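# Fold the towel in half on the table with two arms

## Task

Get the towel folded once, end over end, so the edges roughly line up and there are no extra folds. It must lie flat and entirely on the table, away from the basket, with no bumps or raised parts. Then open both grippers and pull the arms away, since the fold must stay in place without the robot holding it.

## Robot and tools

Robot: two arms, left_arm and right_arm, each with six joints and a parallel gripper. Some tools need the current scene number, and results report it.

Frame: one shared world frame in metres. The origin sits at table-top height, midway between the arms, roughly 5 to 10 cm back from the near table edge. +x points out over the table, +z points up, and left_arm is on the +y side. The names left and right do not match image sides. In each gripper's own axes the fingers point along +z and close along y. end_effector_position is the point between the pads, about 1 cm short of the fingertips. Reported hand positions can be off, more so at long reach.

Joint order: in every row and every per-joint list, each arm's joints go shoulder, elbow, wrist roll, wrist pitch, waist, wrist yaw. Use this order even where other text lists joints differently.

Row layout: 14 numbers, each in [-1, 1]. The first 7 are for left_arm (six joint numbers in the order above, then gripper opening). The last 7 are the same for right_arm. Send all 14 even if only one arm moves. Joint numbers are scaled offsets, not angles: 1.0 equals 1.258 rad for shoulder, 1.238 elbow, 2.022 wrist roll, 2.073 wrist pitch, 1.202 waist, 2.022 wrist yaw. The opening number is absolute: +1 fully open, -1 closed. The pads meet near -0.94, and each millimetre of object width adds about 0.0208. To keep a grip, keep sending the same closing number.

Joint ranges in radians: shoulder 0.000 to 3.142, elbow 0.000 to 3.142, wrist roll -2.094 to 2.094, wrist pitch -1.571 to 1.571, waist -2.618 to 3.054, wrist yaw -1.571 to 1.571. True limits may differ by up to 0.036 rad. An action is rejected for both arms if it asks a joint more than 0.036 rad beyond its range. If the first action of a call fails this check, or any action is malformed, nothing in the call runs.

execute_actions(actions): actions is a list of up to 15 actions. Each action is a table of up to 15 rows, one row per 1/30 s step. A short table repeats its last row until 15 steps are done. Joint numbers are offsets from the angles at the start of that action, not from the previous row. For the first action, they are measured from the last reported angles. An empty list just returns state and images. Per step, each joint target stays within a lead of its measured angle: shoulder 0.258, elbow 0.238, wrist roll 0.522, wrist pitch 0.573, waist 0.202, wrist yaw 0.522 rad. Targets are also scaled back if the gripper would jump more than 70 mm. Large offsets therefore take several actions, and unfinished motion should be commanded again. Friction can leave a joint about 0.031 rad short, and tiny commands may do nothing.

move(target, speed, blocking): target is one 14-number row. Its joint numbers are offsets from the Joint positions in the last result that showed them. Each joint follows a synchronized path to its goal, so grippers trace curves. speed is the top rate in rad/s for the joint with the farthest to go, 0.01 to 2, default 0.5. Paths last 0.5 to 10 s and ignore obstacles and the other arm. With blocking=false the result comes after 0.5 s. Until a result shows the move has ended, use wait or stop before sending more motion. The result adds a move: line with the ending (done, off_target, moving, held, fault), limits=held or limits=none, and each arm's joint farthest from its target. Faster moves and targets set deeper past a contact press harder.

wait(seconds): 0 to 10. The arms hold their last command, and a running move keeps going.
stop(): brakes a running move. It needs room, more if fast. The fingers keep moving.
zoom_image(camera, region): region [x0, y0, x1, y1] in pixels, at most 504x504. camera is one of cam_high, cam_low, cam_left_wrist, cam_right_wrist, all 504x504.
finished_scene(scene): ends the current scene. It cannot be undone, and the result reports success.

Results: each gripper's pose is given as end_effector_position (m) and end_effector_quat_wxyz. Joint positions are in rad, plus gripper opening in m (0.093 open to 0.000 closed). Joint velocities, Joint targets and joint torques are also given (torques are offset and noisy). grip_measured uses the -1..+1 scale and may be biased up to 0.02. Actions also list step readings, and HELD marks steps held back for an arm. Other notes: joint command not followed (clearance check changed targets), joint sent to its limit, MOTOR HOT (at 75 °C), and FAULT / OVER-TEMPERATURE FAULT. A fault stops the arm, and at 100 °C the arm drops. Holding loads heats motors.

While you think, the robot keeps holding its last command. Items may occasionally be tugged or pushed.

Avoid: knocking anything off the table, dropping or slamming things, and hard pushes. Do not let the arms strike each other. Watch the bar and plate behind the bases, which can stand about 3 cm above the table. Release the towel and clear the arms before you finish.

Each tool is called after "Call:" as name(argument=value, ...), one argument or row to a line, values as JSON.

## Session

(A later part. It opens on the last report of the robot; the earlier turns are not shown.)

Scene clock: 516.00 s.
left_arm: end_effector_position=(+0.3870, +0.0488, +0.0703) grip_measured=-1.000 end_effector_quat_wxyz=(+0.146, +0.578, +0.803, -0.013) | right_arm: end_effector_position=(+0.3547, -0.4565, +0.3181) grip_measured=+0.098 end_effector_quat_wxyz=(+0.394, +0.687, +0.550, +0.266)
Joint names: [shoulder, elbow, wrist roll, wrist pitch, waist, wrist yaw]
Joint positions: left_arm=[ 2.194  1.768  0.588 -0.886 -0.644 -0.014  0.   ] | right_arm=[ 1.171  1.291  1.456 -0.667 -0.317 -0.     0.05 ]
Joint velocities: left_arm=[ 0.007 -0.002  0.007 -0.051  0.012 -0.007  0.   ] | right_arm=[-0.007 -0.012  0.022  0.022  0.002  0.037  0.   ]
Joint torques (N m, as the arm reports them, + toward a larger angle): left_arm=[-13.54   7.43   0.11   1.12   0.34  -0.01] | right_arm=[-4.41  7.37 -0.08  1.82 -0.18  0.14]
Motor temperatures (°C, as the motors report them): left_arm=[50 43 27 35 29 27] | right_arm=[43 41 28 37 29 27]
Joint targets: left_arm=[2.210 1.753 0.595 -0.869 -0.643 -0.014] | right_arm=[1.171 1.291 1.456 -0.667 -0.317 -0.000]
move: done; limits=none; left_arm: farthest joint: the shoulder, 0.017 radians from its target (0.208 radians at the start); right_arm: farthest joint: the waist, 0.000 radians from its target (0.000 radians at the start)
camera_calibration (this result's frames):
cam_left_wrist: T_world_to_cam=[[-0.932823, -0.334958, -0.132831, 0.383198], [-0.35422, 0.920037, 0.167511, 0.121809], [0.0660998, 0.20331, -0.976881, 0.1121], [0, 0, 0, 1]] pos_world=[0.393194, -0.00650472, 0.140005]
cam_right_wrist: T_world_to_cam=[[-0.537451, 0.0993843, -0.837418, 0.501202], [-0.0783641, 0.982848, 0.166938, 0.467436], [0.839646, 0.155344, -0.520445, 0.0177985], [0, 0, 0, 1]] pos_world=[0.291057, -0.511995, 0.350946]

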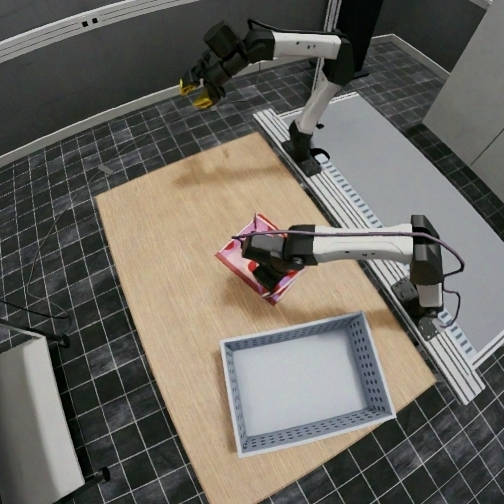

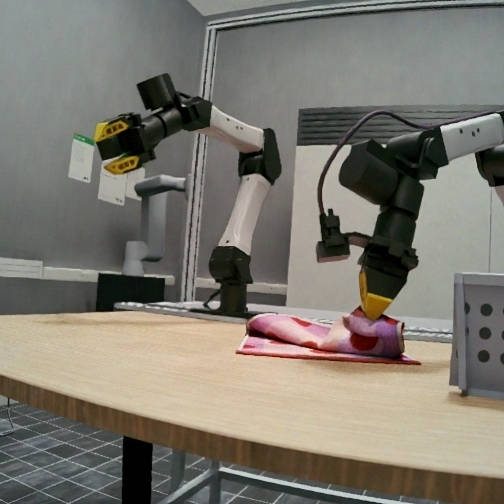

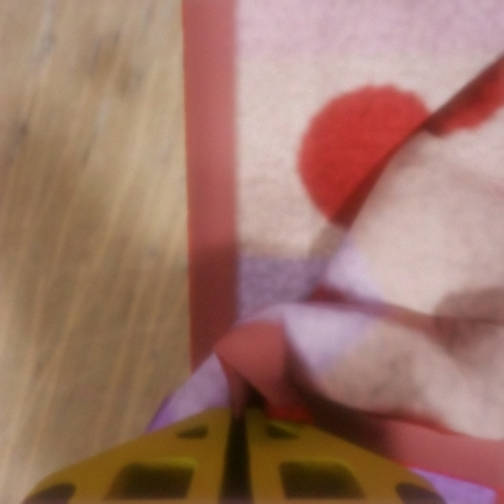

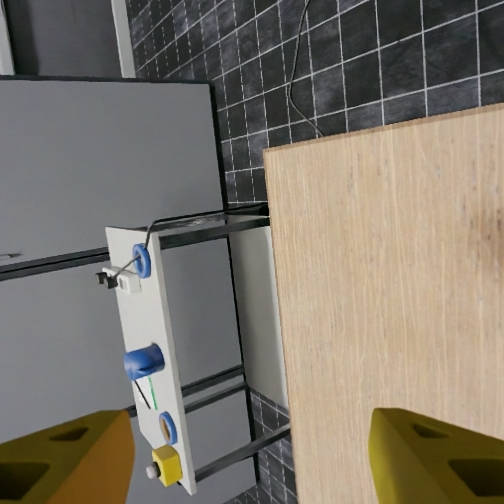

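Call:
move(
  target=[0,0,0,0,0,0,-1, 0.15,-0.138,-0.985,-0.06,0.742,0,0.1],
  speed=1.2,
)

Call:
move(
  target=[0,0,0,0,0,0,-1, 0.275,0,0,0,0,0,0.1],
  speed=0.5,
)

Scene clock: 544.20 s.
left_arm: end_effector_position=(+0.3871, +0.0488, +0.0704) grip_measured=-1.000 end_effector_quat_wxyz=(+0.146, +0.578, +0.803, -0.013) | right_arm: end_effector_position=(+0.3023, -0.1553, +0.1847) grip_measured=+0.098 end_effector_quat_wxyz=(+0.281, -0.490, +0.825, +0.024)
Joint names: [shoulder, elbow, wrist roll, wrist pitch, waist, wrist yaw]
Joint positions: left_arm=[ 2.194  1.768  0.588 -0.885 -0.644 -0.014  0.   ] | right_arm=[ 1.35   1.136 -0.527 -0.786  0.561  0.002  0.05 ]
Joint velocities: left_arm=[-0.002 -0.007 -0.066 -0.051  0.002 -0.037  0.   ] | right_arm=[ 0.017 -0.002 -0.081  0.022  0.002 -0.022  0.001]
Joint torques (N m, as the arm reports them, + toward a larger angle): left_arm=[-15.1    8.79   0.04   0.98   0.17  -0.01] | right_arm=[-5.12  6.14 -0.09  1.3   1.02  0.05]
Motor temperatures (°C, as the motors report them): left_arm=[52 42 27 35 29 27] | right_arm=[41 42 28 38 29 27]
Joint targets: left_arm=[2.194 1.768 0.588 -0.885 -0.644 -0.014] | right_arm=[1.360 1.121 -0.535 -0.792 0.574 0.000]
move: done; limits=none; left_arm: farthest joint: the wrist pitch, 0.001 radians from its target (0.001 radians at the start); right_arm: farthest joint: the elbow, 0.016 radians from its target (0.171 radians at the start)
camera_calibration (this result's frames):
cam_left_wrist: T_world_to_cam=[[-0.932892, -0.334648, -0.133127, 0.383282], [-0.353956, 0.920188, 0.16724, 0.121789], [0.0665354, 0.203138, -0.976887, 0.111973], [0, 0, 0, 1]] pos_world=[0.393218, -0.00655038, 0.140042]
cam_right_wrist: T_world_to_cam=[[0.818568, -0.52935, 0.223014, -0.372034], [-0.517014, -0.848149, -0.115496, 0.0900387], [0.250287, -0.0207599, -0.967949, 0.179008], [0, 0, 0, 1]] pos_world=[0.306283, -0.116854, 0.266638]

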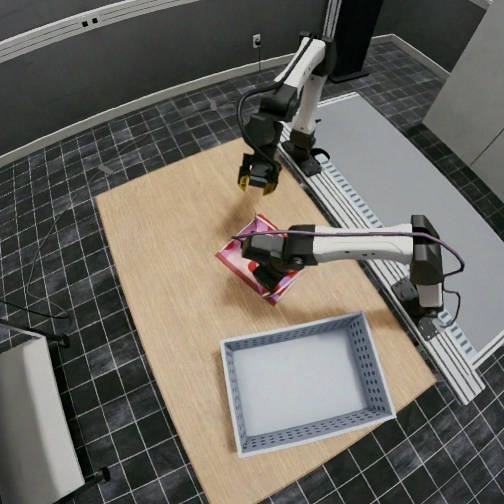

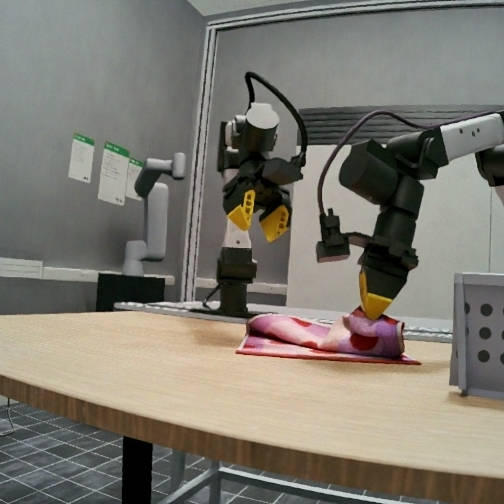

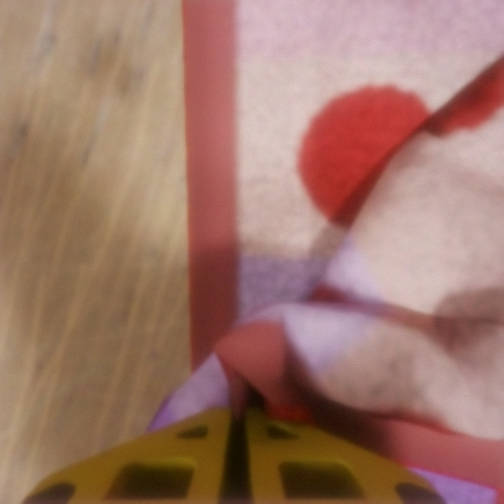

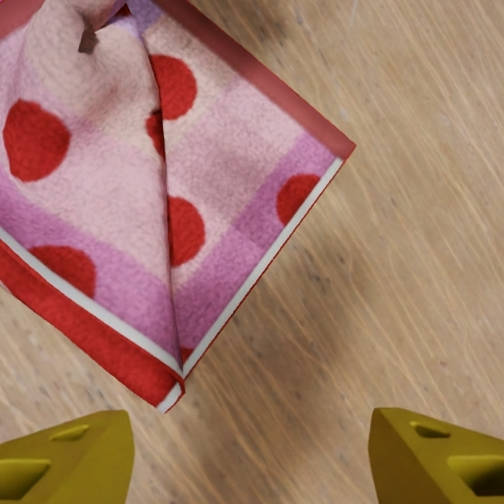

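Scene clock: 545.30 s.
left_arm: end_effector_position=(+0.3871, +0.0488, +0.0704) grip_measured=-1.000 end_effector_quat_wxyz=(+0.146, +0.578, +0.803, -0.013) | right_arm: end_effector_position=(+0.3007, -0.1504, +0.0714) grip_measured=+0.098 end_effector_quat_wxyz=(+0.113, -0.511, +0.852, +0.022)
Joint names: [shoulder, elbow, wrist roll, wrist pitch, waist, wrist yaw]
Joint positions: left_arm=[ 2.194  1.768  0.588 -0.885 -0.644 -0.014  0.   ] | right_arm=[ 1.694  1.136 -0.527 -0.786  0.561  0.002  0.05 ]
Joint velocities: left_arm=[-0.002 -0.002  0.007  0.022 -0.007 -0.081  0.   ] | right_arm=[-0.002  0.007  0.007 -0.007  0.002 -0.022  0.001]
Joint torques (N m, as the arm reports them, + toward a larger angle): left_arm=[-15.09   8.79   0.04   0.98   0.19  -0.01] | right_arm=[-8.48  6.46 -0.03  0.78 -0.19  0.07]
Motor temperatures (°C, as the motors report them): left_arm=[53 42 27 35 29 27] | right_arm=[41 42 28 38 29 27]
Joint targets: left_arm=[2.194 1.768 0.588 -0.885 -0.644 -0.014] | right_arm=[1.696 1.136 -0.527 -0.786 0.561 0.002]
move: done; limits=none; left_arm: farthest joint: the waist, 0.000 radians from its target (0.000 radians at the start); right_arm: farthest joint: the shoulder, 0.002 radians from its target (0.346 radians at the start)
camera_calibration (this result's frames):
cam_left_wrist: T_world_to_cam=[[-0.932892, -0.334648, -0.133127, 0.383282], [-0.353956, 0.920188, 0.16724, 0.121789], [0.0665354, 0.203138, -0.976887, 0.111973], [0, 0, 0, 1]] pos_world=[0.393218, -0.00655038, 0.140042]
cam_right_wrist: T_world_to_cam=[[0.869197, -0.489716, 0.0683713, -0.341151], [-0.493231, -0.848933, 0.189831, 0.051188], [-0.0349206, -0.198723, -0.979433, 0.129638], [0, 0, 0, 1]] pos_world=[0.326302, -0.0978502, 0.140579]

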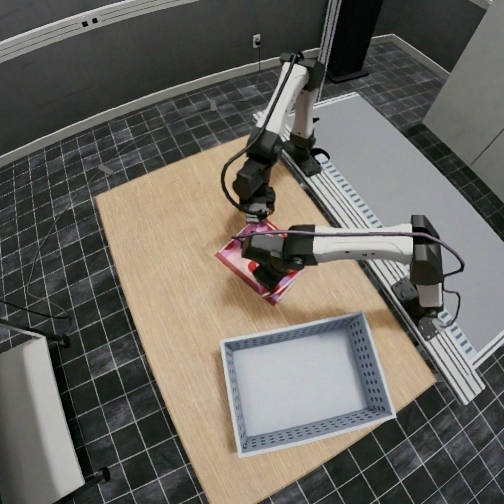

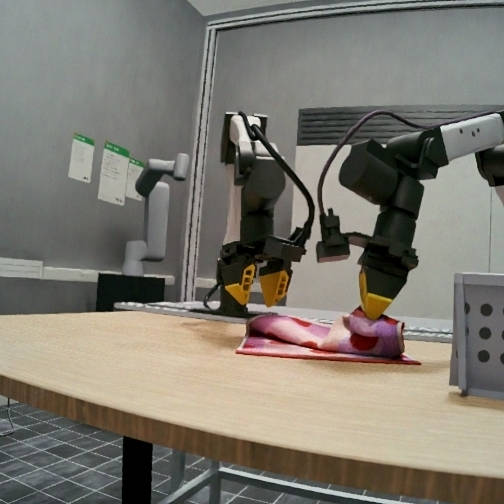

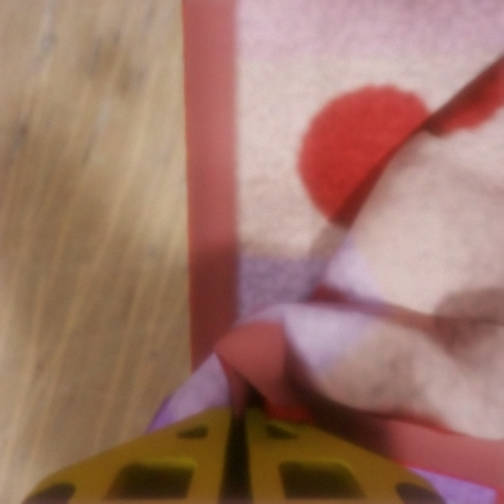

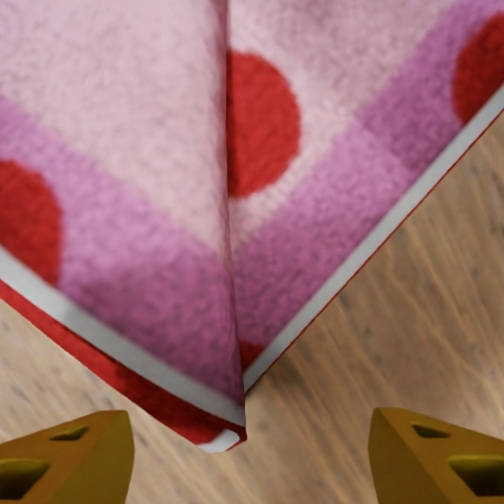

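Call:
move(
  target=[-0.165,0.065,-0.085,-0.14,-0.146,0,-1, -0.4,0,0,0,-0.25,0,0.1],
  speed=0.5,
)

Call:
move(
  target=[-0.1,0.05,-0.15,-0.086,-0.2,0,-1, 0,0,0,0,0,0,0.1],
  speed=0.4,
)

Call:
zoom_image(
  camera="cam_high",
  region=[190,130,370,320],
)

Scene clock: 573.07 s.
left_arm: end_effector_position=(+0.3005, +0.0278, +0.1676) grip_measured=-1.000 end_effector_quat_wxyz=(+0.142, +0.579, +0.802, -0.033) | right_arm: end_effector_position=(+0.3317, -0.2525, +0.2273) grip_measured=+0.098 end_effector_quat_wxyz=(+0.344, -0.356, +0.868, -0.027)
Joint names: [shoulder, elbow, wrist roll, wrist pitch, waist, wrist yaw]
Joint positions: left_arm=[ 1.985  1.838  0.425 -1.172 -0.81  -0.014  0.   ] | right_arm=[ 1.203  1.136 -0.527 -0.786  0.269  0.004  0.05 ]
Joint velocities: left_arm=[-0.007 -0.007 -0.022  0.007 -0.007 -0.051  0.   ] | right_arm=[ 0.007  0.007 -0.022  0.007 -0.007 -0.022  0.001]
Joint torques (N m, as the arm reports them, + toward a larger angle): left_arm=[-12.81   9.67  -0.06   0.9   -0.47  -0.02] | right_arm=[-5.81  7.4  -0.02  1.56 -0.96  0.07]
Motor temperatures (°C, as the motors report them): left_arm=[55 42 27 34 29 27] | right_arm=[42 41 28 35 29 27]
Joint targets: left_arm=[1.986 1.848 0.417 -1.175 -0.819 -0.014] | right_arm=[1.191 1.136 -0.527 -0.786 0.261 0.003]
move: done; limits=none; left_arm: farthest joint: the elbow, 0.010 radians from its target (0.081 radians at the start); right_arm: farthest joint: the shoulder, 0.012 radians from its target (0.503 radians at the start)
camera_calibration (this result's frames):
cam_left_wrist: T_world_to_cam=[[-0.939764, -0.328353, -0.0950158, 0.303898], [-0.339711, 0.928008, 0.152962, 0.0920993], [0.0379499, 0.176026, -0.983654, 0.227432], [0, 0, 0, 1]] pos_world=[0.308248, -0.025717, 0.238502]
cam_right_wrist: T_world_to_cam=[[0.593933, -0.754931, 0.27807, -0.452048], [-0.721289, -0.65277, -0.23159, 0.171183], [0.356349, -0.0630198, -0.932225, 0.156853], [0, 0, 0, 1]] pos_world=[0.336064, -0.219637, 0.311567]

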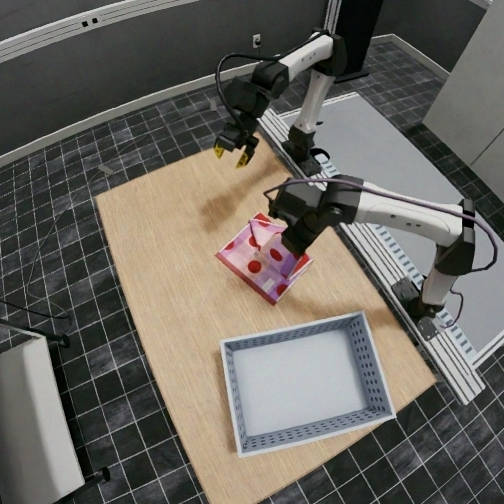

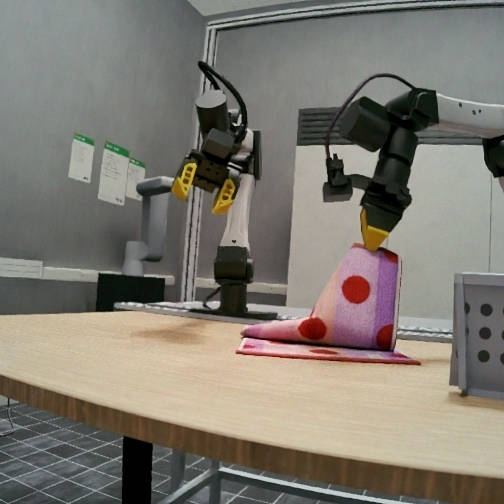

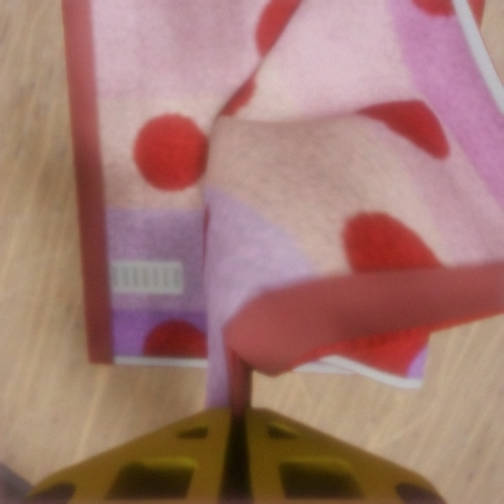

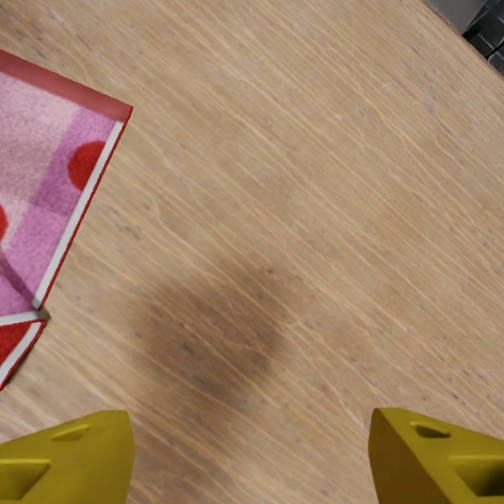

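Scene clock: 574.57 s.
left_arm: end_effector_position=(+0.1978, +0.0041, +0.2226) grip_measured=-1.000 end_effector_quat_wxyz=(+0.132, +0.555, +0.818, -0.065) | right_arm: end_effector_position=(+0.3317, -0.2525, +0.2273) grip_measured=+0.098 end_effector_quat_wxyz=(+0.344, -0.356, +0.868, -0.027)
Joint names: [shoulder, elbow, wrist roll, wrist pitch, waist, wrist yaw]
Joint positions: left_arm=[ 1.86   1.89   0.129 -1.349 -1.046 -0.015  0.   ] | right_arm=[ 1.203  1.136 -0.527 -0.786  0.269  0.004  0.05 ]
Joint velocities: left_arm=[-0.002 -0.012  0.007  0.007 -0.002  0.037  0.   ] | right_arm=[-0.012  0.002 -0.022 -0.022 -0.002 -0.007  0.   ]
Joint torques (N m, as the arm reports them, + toward a larger angle): left_arm=[-11.4    9.53  -0.04   0.99  -0.12   0.  ] | right_arm=[-4.73  7.39 -0.02  1.55 -0.19  0.08]
Motor temperatures (°C, as the motors report them): left_arm=[55 42 27 34 29 27] | right_arm=[42 41 28 36 29 27]
Joint targets: left_arm=[1.860 1.900 0.121 -1.350 -1.051 -0.014] | right_arm=[1.203 1.136 -0.527 -0.786 0.269 0.004]
move: done; limits=none; left_arm: farthest joint: the elbow, 0.010 radians from its target (0.061 radians at the start); right_arm: farthest joint: the waist, 0.000 radians from its target (0.000 radians at the start)
camera_calibration (this result's frames):
cam_left_wrist: T_world_to_cam=[[-0.926441, -0.375696, -0.0236409, 0.186607], [-0.375403, 0.917409, 0.132037, 0.082519], [-0.0279174, 0.131199, -0.990963, 0.304444], [0, 0, 0, 1]] pos_world=[0.212357, -0.045539, 0.295209]
cam_right_wrist: T_world_to_cam=[[0.593933, -0.754931, 0.27807, -0.452048], [-0.721289, -0.65277, -0.23159, 0.171183], [0.356349, -0.0630198, -0.932225, 0.156853], [0, 0, 0, 1]] pos_world=[0.336064, -0.219637, 0.311567]

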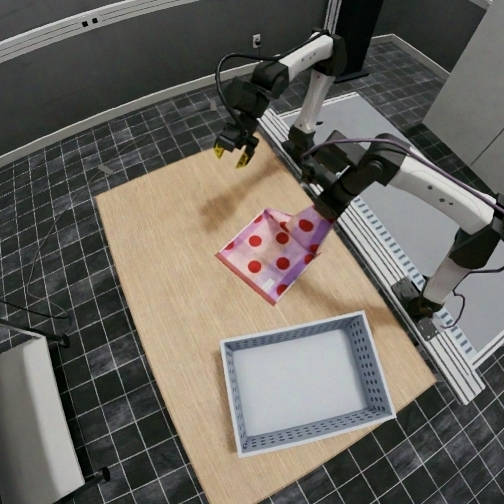

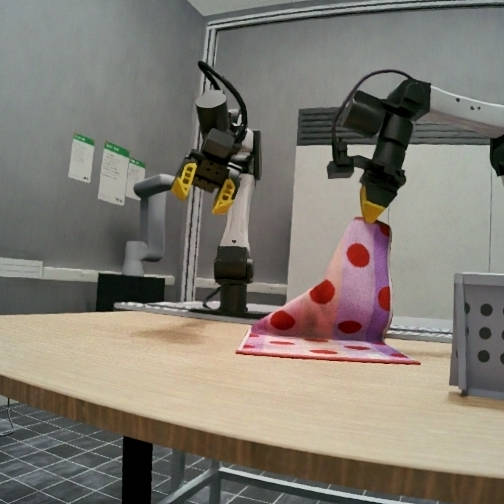

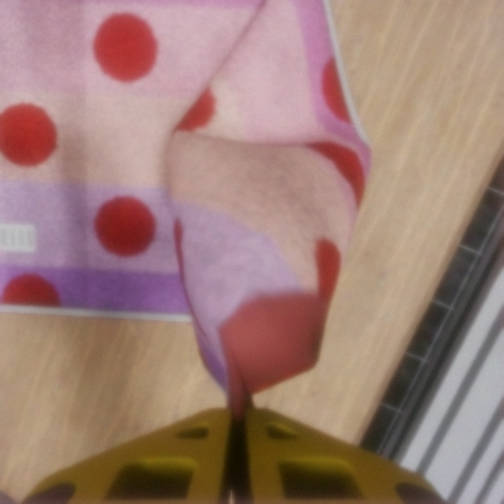

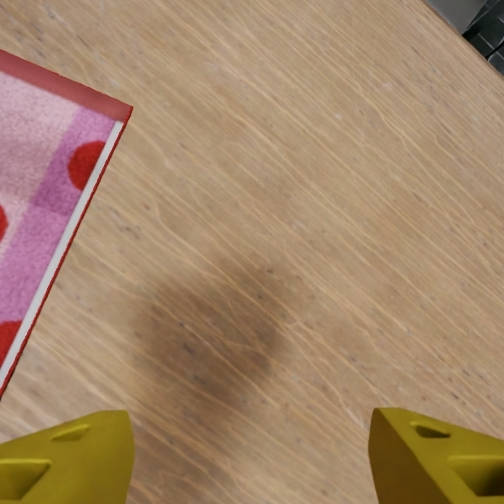

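Region (190, 130, 370, 320) of cam_high's 504x504 image, scaled by 2.653, with more detail than that image has; it fills the left 477 columns of this view, and the rest is white.

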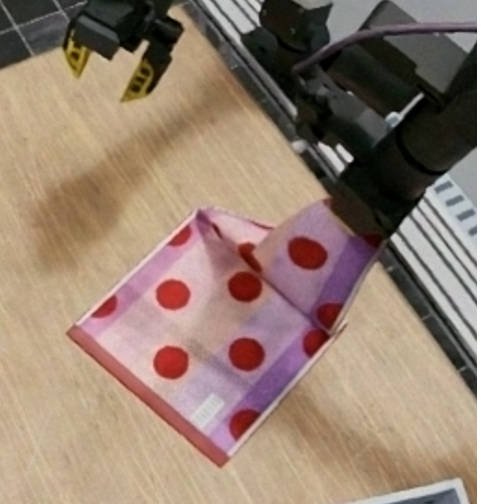

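Call:
execute_actions(
  actions=[],
)

Scene clock: 604.40 s.
left_arm: end_effector_position=(+0.1978, +0.0042, +0.2226) grip_measured=-1.000 end_effector_quat_wxyz=(+0.131, +0.555, +0.819, -0.065) | right_arm: end_effector_position=(+0.3317, -0.2525, +0.2273) grip_measured=+0.098 end_effector_quat_wxyz=(+0.344, -0.356, +0.868, -0.027)
Joint names: [shoulder, elbow, wrist roll, wrist pitch, waist, wrist yaw]
Joint positions: left_arm=[ 1.86   1.89   0.129 -1.349 -1.046 -0.015  0.   ] | right_arm=[ 1.203  1.136 -0.527 -0.786  0.269  0.004  0.05 ]
Joint velocities: left_arm=[ 0.002 -0.002 -0.066 -0.022 -0.017  0.022  0.   ] | right_arm=[-0.007  0.007 -0.007 -0.007 -0.002  0.022 -0.   ]
Joint torques (N m, as the arm reports them, + toward a larger angle): left_arm=[-11.39   9.52  -0.03   0.98  -0.22  -0.03] | right_arm=[-4.72  7.39 -0.02  1.55 -0.19  0.08]
Motor temperatures (°C, as the motors report them): left_arm=[52 43 27 34 29 27] | right_arm=[40 42 28 37 29 27]
Joint targets: left_arm=[1.860 1.900 0.121 -1.350 -1.051 -0.014] | right_arm=[1.203 1.136 -0.527 -0.786 0.269 0.004]
camera_calibration (this result's frames):
cam_left_wrist: T_world_to_cam=[[-0.926177, -0.376363, -0.0233761, 0.186487], [-0.376018, 0.917107, 0.132385, 0.082481], [-0.0283865, 0.131402, -0.990923, 0.304489], [0, 0, 0, 1]] pos_world=[0.212378, -0.0454675, 0.295165]
cam_right_wrist: T_world_to_cam=[[0.593933, -0.754931, 0.27807, -0.452048], [-0.721289, -0.65277, -0.23159, 0.171183], [0.356349, -0.0630198, -0.932225, 0.156853], [0, 0, 0, 1]] pos_world=[0.336064, -0.219637, 0.311567]

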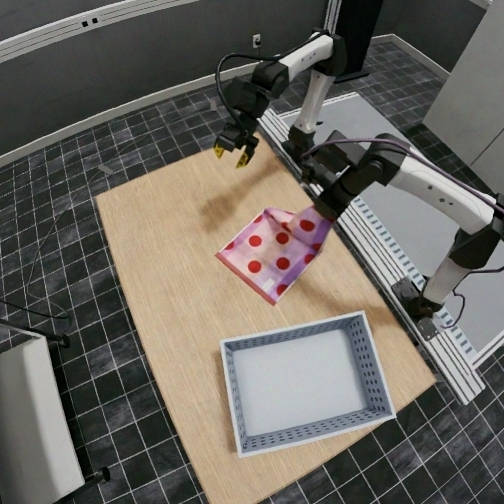

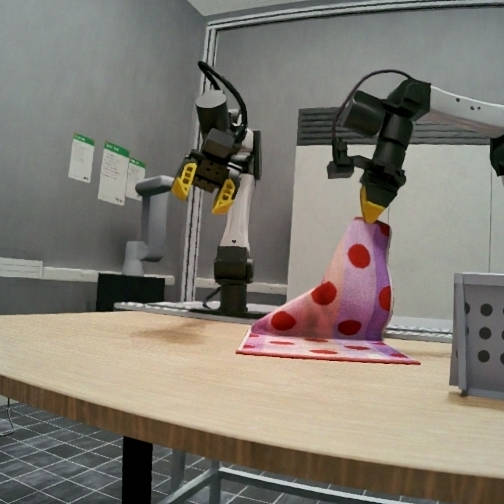

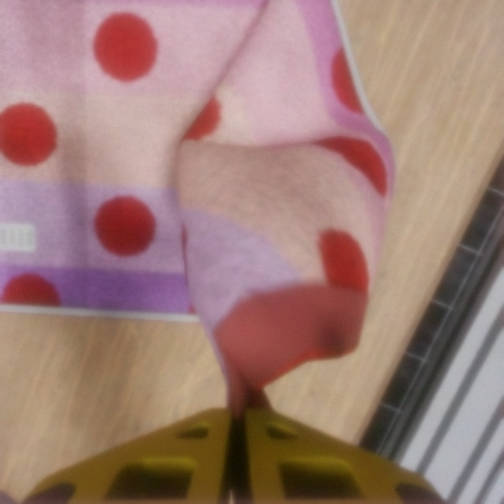

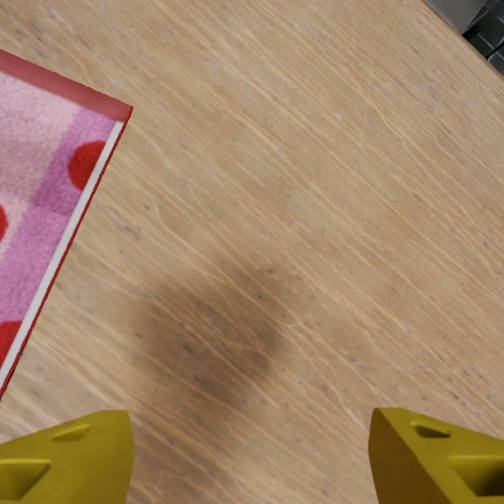

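Call:
zoom_image(
  camera="cam_high",
  region=[200, 170, 360, 320],
)

Call:
zoom_image(
  camera="cam_low",
  region=[220, 200, 440, 380],
)

Region (200, 170, 360, 320) of cam_high's 504x504 image, scaled by 3.150, with more detail than that image has; it fills the top 472 rows of this view, and the rest is white.

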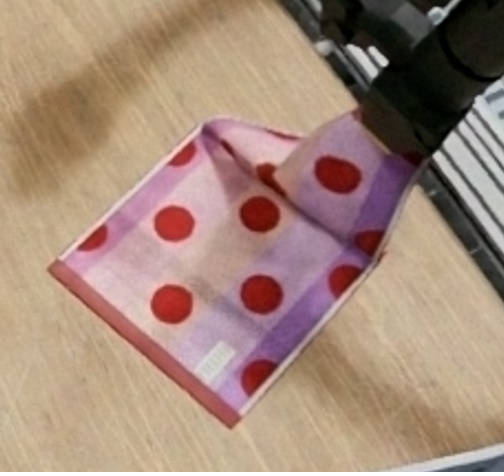

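Region (220, 200, 440, 380) of cam_low's 504x504 image, scaled by 2.291, with more detail than that image has; it fills the top 412 rows of this view, and the rest is white.

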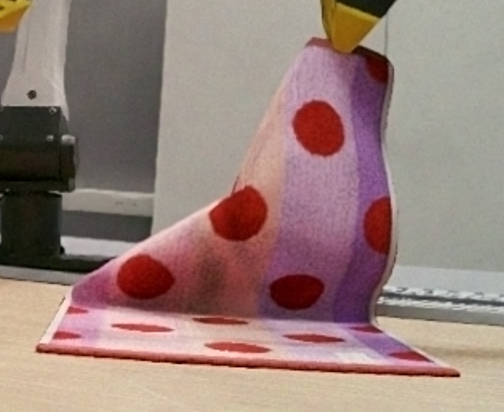

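Call:
move(
  target=[0,0,0,0,0,0,-1,-0.01,0.046,0,-0.25,0.26,0,0.1],
  speed=1.0,
)

Scene clock: 631.17 s.
left_arm: end_effector_position=(+0.1978, +0.0042, +0.2226) grip_measured=-1.000 end_effector_quat_wxyz=(+0.131, +0.555, +0.819, -0.065) | right_arm: end_effector_position=(+0.2033, -0.2162, +0.1849) grip_measured=+0.099 end_effector_quat_wxyz=(+0.117, -0.514, +0.850, +0.021)
Joint names: [shoulder, elbow, wrist roll, wrist pitch, waist, wrist yaw]
Joint positions: left_arm=[ 1.86   1.89   0.129 -1.349 -1.046 -0.015  0.   ] | right_arm=[ 1.203  1.162 -0.527 -1.293  0.568  0.006  0.05 ]
Joint velocities: left_arm=[ 0.007 -0.012  0.007  0.022  0.002 -0.022  0.   ] | right_arm=[-0.022 -0.032 -0.022 -0.022 -0.012 -0.007 -0.002]
Joint torques (N m, as the arm reports them, + toward a larger angle): left_arm=[-11.32   8.54   0.05   0.98   0.2   -0.04] | right_arm=[-5.01  8.87 -0.03  0.72  1.07  0.04]
Motor temperatures (°C, as the motors report them): left_arm=[51 44 27 34 29 27] | right_arm=[39 42 28 37 29 27]
Joint targets: left_arm=[1.860 1.890 0.129 -1.349 -1.046 -0.015] | right_arm=[1.191 1.193 -0.527 -1.304 0.582 0.003]
move: off_target (right_arm); limits=none; left_arm: farthest joint: the waist, 0.000 radians from its target (0.000 radians at the start); right_arm: farthest joint: the elbow, 0.031 radians from its target (0.057 radians at the start)
camera_calibration (this result's frames):
cam_left_wrist: T_world_to_cam=[[-0.926177, -0.376363, -0.0233761, 0.186487], [-0.376018, 0.917107, 0.132385, 0.082481], [-0.0283865, 0.131402, -0.990923, 0.304489], [0, 0, 0, 1]] pos_world=[0.212378, -0.0454675, 0.295165]
cam_right_wrist: T_world_to_cam=[[0.871202, -0.48499, 0.0761031, -0.297209], [-0.490333, -0.852031, 0.183346, -0.0743209], [-0.0240785, -0.197047, -0.980098, 0.222666], [0, 0, 0, 1]] pos_world=[0.227848, -0.163591, 0.25448]

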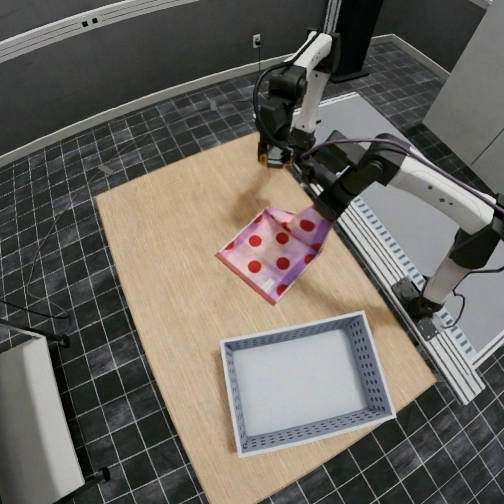

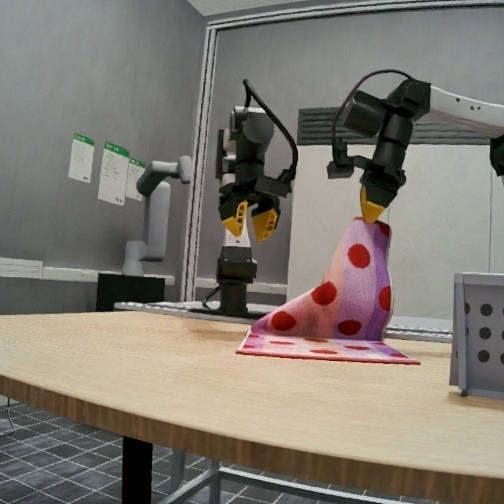

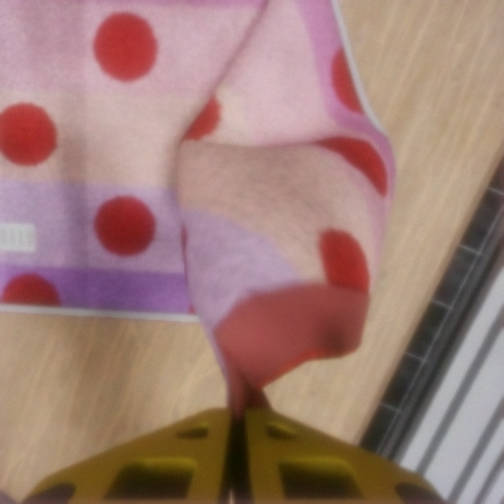

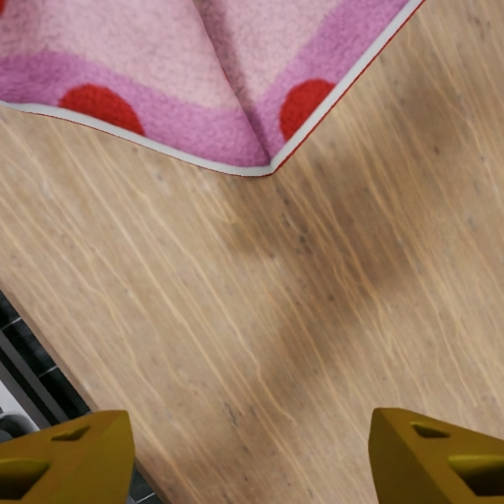

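Call:
move(
  target=[0.022,-0.103,0.1,0.116,0.167,0,-1,0,0,0,0,0,0,0.1],
  speed=0.4,
)

Scene clock: 684.07 s.
left_arm: end_effector_position=(+0.2839, +0.0245, +0.1999) grip_measured=-1.000 end_effector_quat_wxyz=(+0.188, +0.547, +0.814, -0.055) | right_arm: end_effector_position=(+0.2032, -0.2162, +0.1849) grip_measured=+0.099 end_effector_quat_wxyz=(+0.117, -0.514, +0.850, +0.021)
Joint names: [shoulder, elbow, wrist roll, wrist pitch, waist, wrist yaw]
Joint positions: left_arm=[ 1.868  1.778  0.324 -1.127 -0.846 -0.015  0.   ] | right_arm=[ 1.203  1.162 -0.527 -1.294  0.568  0.006  0.05 ]
Joint velocities: left_arm=[ 0.012  0.012  0.007  0.037 -0.012 -0.007  0.   ] | right_arm=[ 0.007  0.007 -0.022  0.022 -0.002 -0.007 -0.   ]
Joint torques (N m, as the arm reports them, + toward a larger angle): left_arm=[-10.09   7.43   0.15   1.38   0.23  -0.02] | right_arm=[-3.88  6.58 -0.03  0.82 -0.2   0.08]
Motor temperatures (°C, as the motors report them): left_arm=[49 43 27 34 29 27] | right_arm=[38 45 28 35 29 27]
Joint targets: left_arm=[1.888 1.762 0.331 -1.109 -0.845 -0.015] | right_arm=[1.203 1.162 -0.527 -1.293 0.568 0.006]
move: done; limits=none; left_arm: farthest joint: the shoulder, 0.020 radians from its target (0.027 radians at the start); right_arm: farthest joint: the wrist pitch, 0.001 radians from its target (0.001 radians at the start)
camera_calibration (this result's frames):
cam_left_wrist: T_world_to_cam=[[-0.913027, -0.395549, -0.0996145, 0.285296], [-0.401445, 0.914645, 0.0476121, 0.123432], [0.072279, 0.0834609, -0.993886, 0.254981], [0, 0, 0, 1]] pos_world=[0.291604, -0.0213284, 0.275965]
cam_right_wrist: T_world_to_cam=[[0.871235, -0.48496, 0.075922, -0.29713], [-0.49026, -0.852002, 0.183678, -0.0744647], [-0.0243905, -0.197248, -0.98005, 0.222645], [0, 0, 0, 1]] pos_world=[0.227793, -0.163624, 0.254439]

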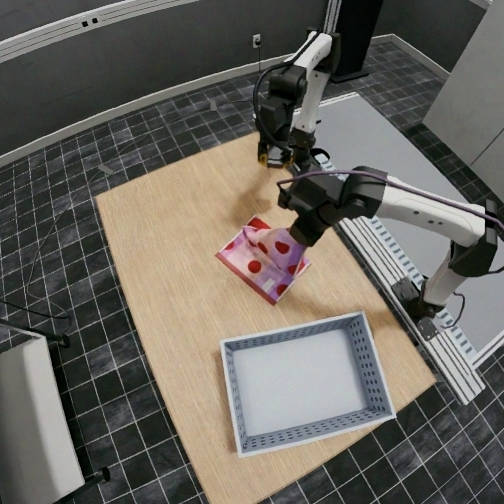

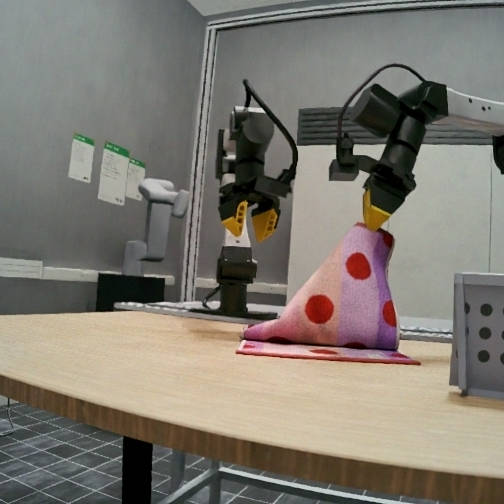

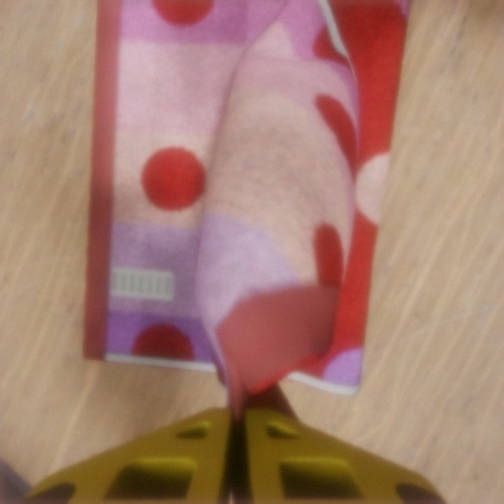

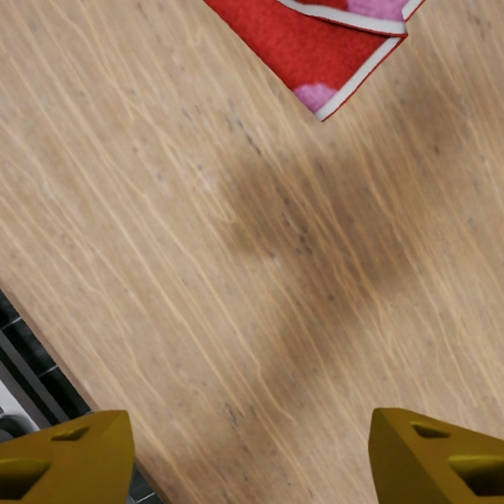

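Call:
move(
  target=[0,0,0,0,0,0,-1,0.04,0,0,0,0.22,0,0.1],
  speed=0.8,
)

Scene clock: 696.83 s.
left_arm: end_effector_position=(+0.2839, +0.0245, +0.1999) grip_measured=-1.000 end_effector_quat_wxyz=(+0.188, +0.547, +0.814, -0.055) | right_arm: end_effector_position=(+0.1684, -0.1704, +0.1795) grip_measured=+0.099 end_effector_quat_wxyz=(+0.101, -0.617, +0.779, +0.031)
Joint names: [shoulder, elbow, wrist roll, wrist pitch, waist, wrist yaw]
Joint positions: left_arm=[ 1.868  1.778  0.324 -1.127 -0.846 -0.015  0.   ] | right_arm=[ 1.241  1.162 -0.527 -1.294  0.82   0.01   0.05 ]
Joint velocities: left_arm=[ 0.007  0.007 -0.037 -0.007  0.002  0.022  0.   ] | right_arm=[ 0.012  0.002  0.007  0.022 -0.002 -0.007 -0.   ]
Joint torques (N m, as the arm reports them, + toward a larger angle): left_arm=[-11.88   8.98   0.03   1.2    0.15  -0.02] | right_arm=[-3.07  6.56 -0.04  0.74  0.99  0.03]
Motor temperatures (°C, as the motors report them): left_arm=[49 42 27 34 29 27] | right_arm=[37 44 28 34 29 27]
Joint targets: left_arm=[1.868 1.778 0.323 -1.128 -0.846 -0.015] | right_arm=[1.253 1.162 -0.527 -1.294 0.833 0.007]
move: done; limits=none; left_arm: farthest joint: the waist, 0.000 radians from its target (0.000 radians at the start); right_arm: farthest joint: the waist, 0.012 radians from its target (0.264 radians at the start)
camera_calibration (this result's frames):
cam_left_wrist: T_world_to_cam=[[-0.913155, -0.395218, -0.0997543, 0.285352], [-0.401128, 0.914782, 0.0476523, 0.12333], [0.0724204, 0.0835282, -0.99387, 0.254936], [0, 0, 0, 1]] pos_world=[0.291579, -0.0213382, 0.275962]
cam_right_wrist: T_world_to_cam=[[0.965808, -0.250384, 0.0672548, -0.218597], [-0.259025, -0.942937, 0.209229, -0.110465], [0.0110294, -0.219496, -0.975551, 0.214943], [0, 0, 0, 1]] pos_world=[0.180139, -0.111716, 0.247503]

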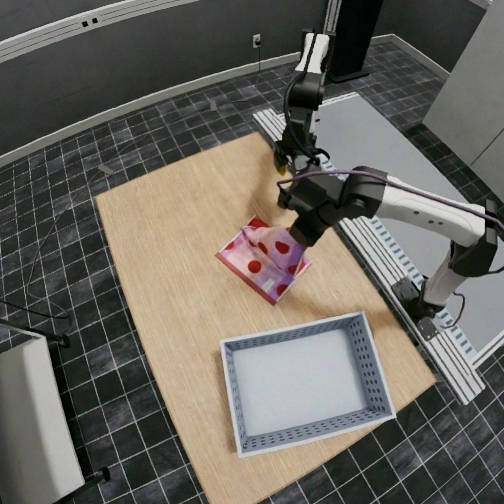

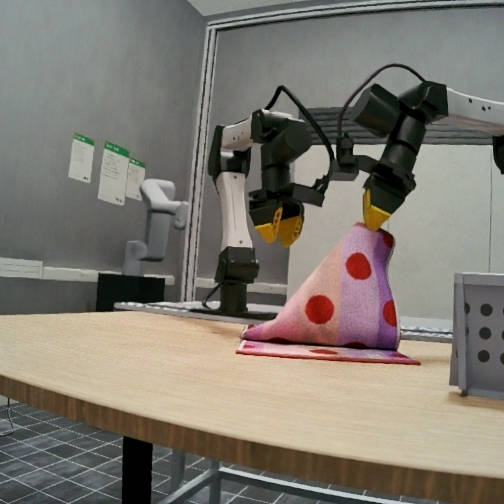

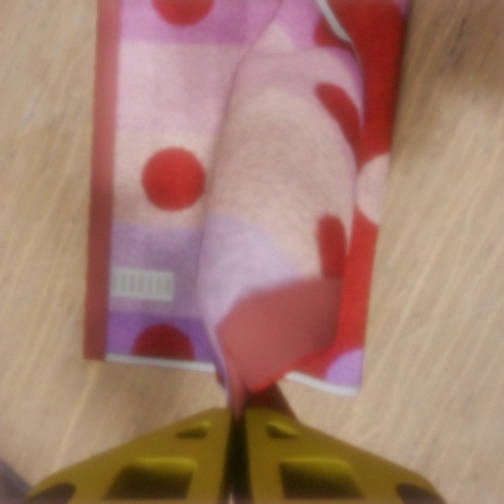

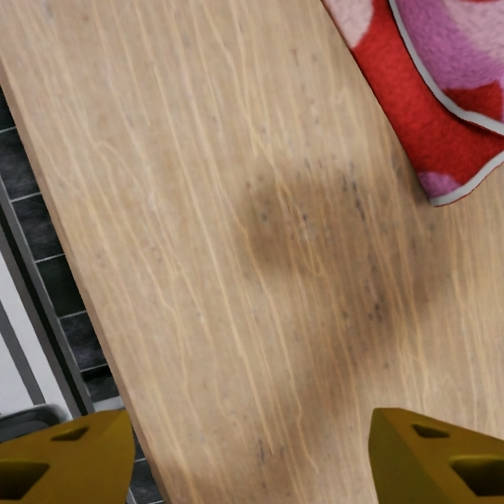

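Call:
move(
  target=[0.093,-0.175,0.065,0.178,0.11,0,-1,0,0,0,0,-0.1,0,0.1],
  speed=0.4,
)

Call:
zoom_image(
  camera="cam_high",
  region=[180, 160, 360, 330],
)

Scene clock: 722.87 s.
left_arm: end_effector_position=(+0.3511, +0.0352, +0.1196) grip_measured=-1.000 end_effector_quat_wxyz=(+0.216, +0.542, +0.811, -0.037) | right_arm: end_effector_position=(+0.1859, -0.1890, +0.1784) grip_measured=+0.099 end_effector_quat_wxyz=(+0.100, -0.574, +0.813, +0.026)
Joint names: [shoulder, elbow, wrist roll, wrist pitch, waist, wrist yaw]
Joint positions: left_arm=[ 1.968  1.576  0.449 -0.773 -0.717 -0.015  0.   ] | right_arm=[ 1.241  1.162 -0.527 -1.294  0.709  0.01   0.05 ]
Joint velocities: left_arm=[-0.002 -0.002 -0.11  -0.022 -0.012 -0.007  0.   ] | right_arm=[-0.002  0.002 -0.066 -0.022 -0.002 -0.051  0.001]
Joint torques (N m, as the arm reports them, + toward a larger angle): left_arm=[-11.59   7.76   0.1    1.44   0.53   0.  ] | right_arm=[-4.2   6.55 -0.03  0.74 -1.09  0.08]
Motor temperatures (°C, as the motors report them): left_arm=[49 43 27 34 29 27] | right_arm=[36 43 28 34 29 27]
Joint targets: left_arm=[1.985 1.561 0.456 -0.758 -0.713 -0.015] | right_arm=[1.241 1.162 -0.527 -1.294 0.700 0.010]
move: done; limits=none; left_arm: farthest joint: the shoulder, 0.017 radians from its target (0.117 radians at the start); right_arm: farthest joint: the waist, 0.010 radians from its target (0.120 radians at the start)
camera_calibration (this result's frames):
cam_left_wrist: T_world_to_cam=[[-0.898216, -0.409795, -0.158986, 0.345342], [-0.417477, 0.908532, 0.0168078, 0.154009], [0.137556, 0.0814699, -0.987138, 0.14583], [0, 0, 0, 1]] pos_world=[0.354427, -0.0102832, 0.19627]
cam_right_wrist: T_world_to_cam=[[0.932574, -0.35523, 0.0641707, -0.253173], [-0.360563, -0.90812, 0.212869, -0.0984151], [-0.0173429, -0.221654, -0.974971, 0.214372], [0, 0, 0, 1]] pos_world=[0.204335, -0.131791, 0.246202]

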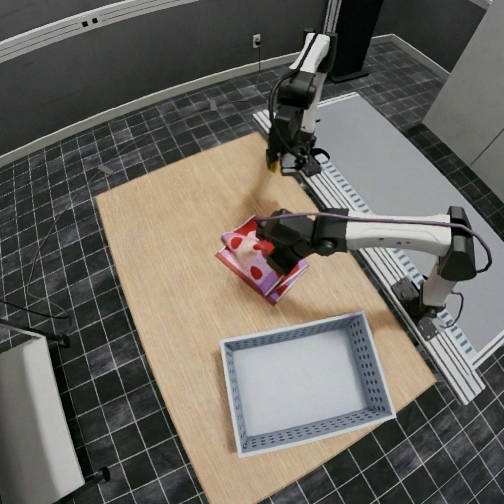

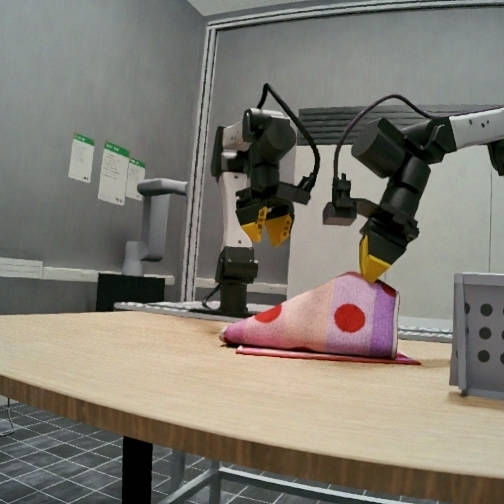

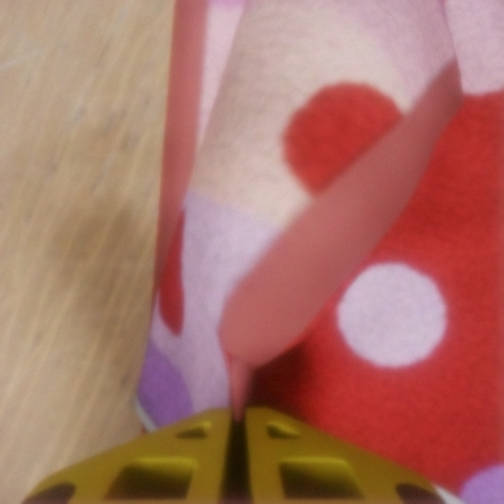

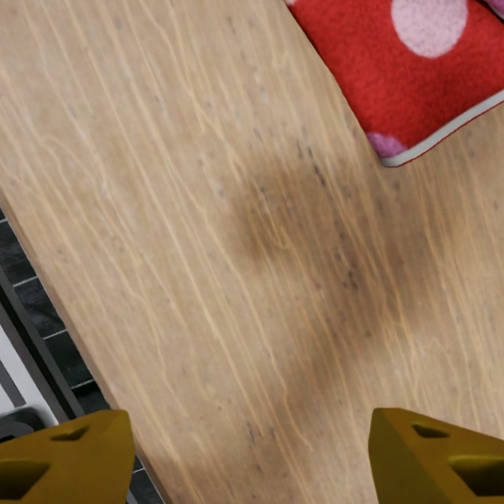

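Region (180, 160, 360, 330) of cam_high's 504x504 image, scaled by 2.800, with more detail than that image has.

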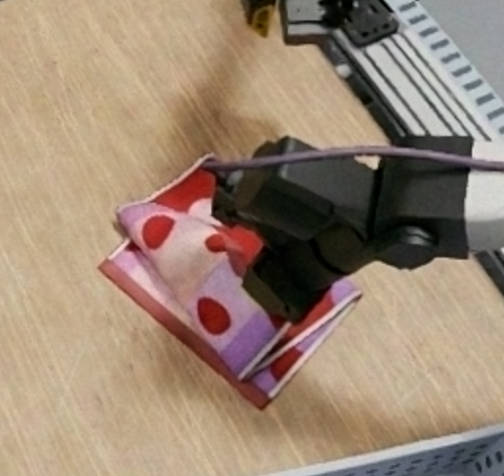

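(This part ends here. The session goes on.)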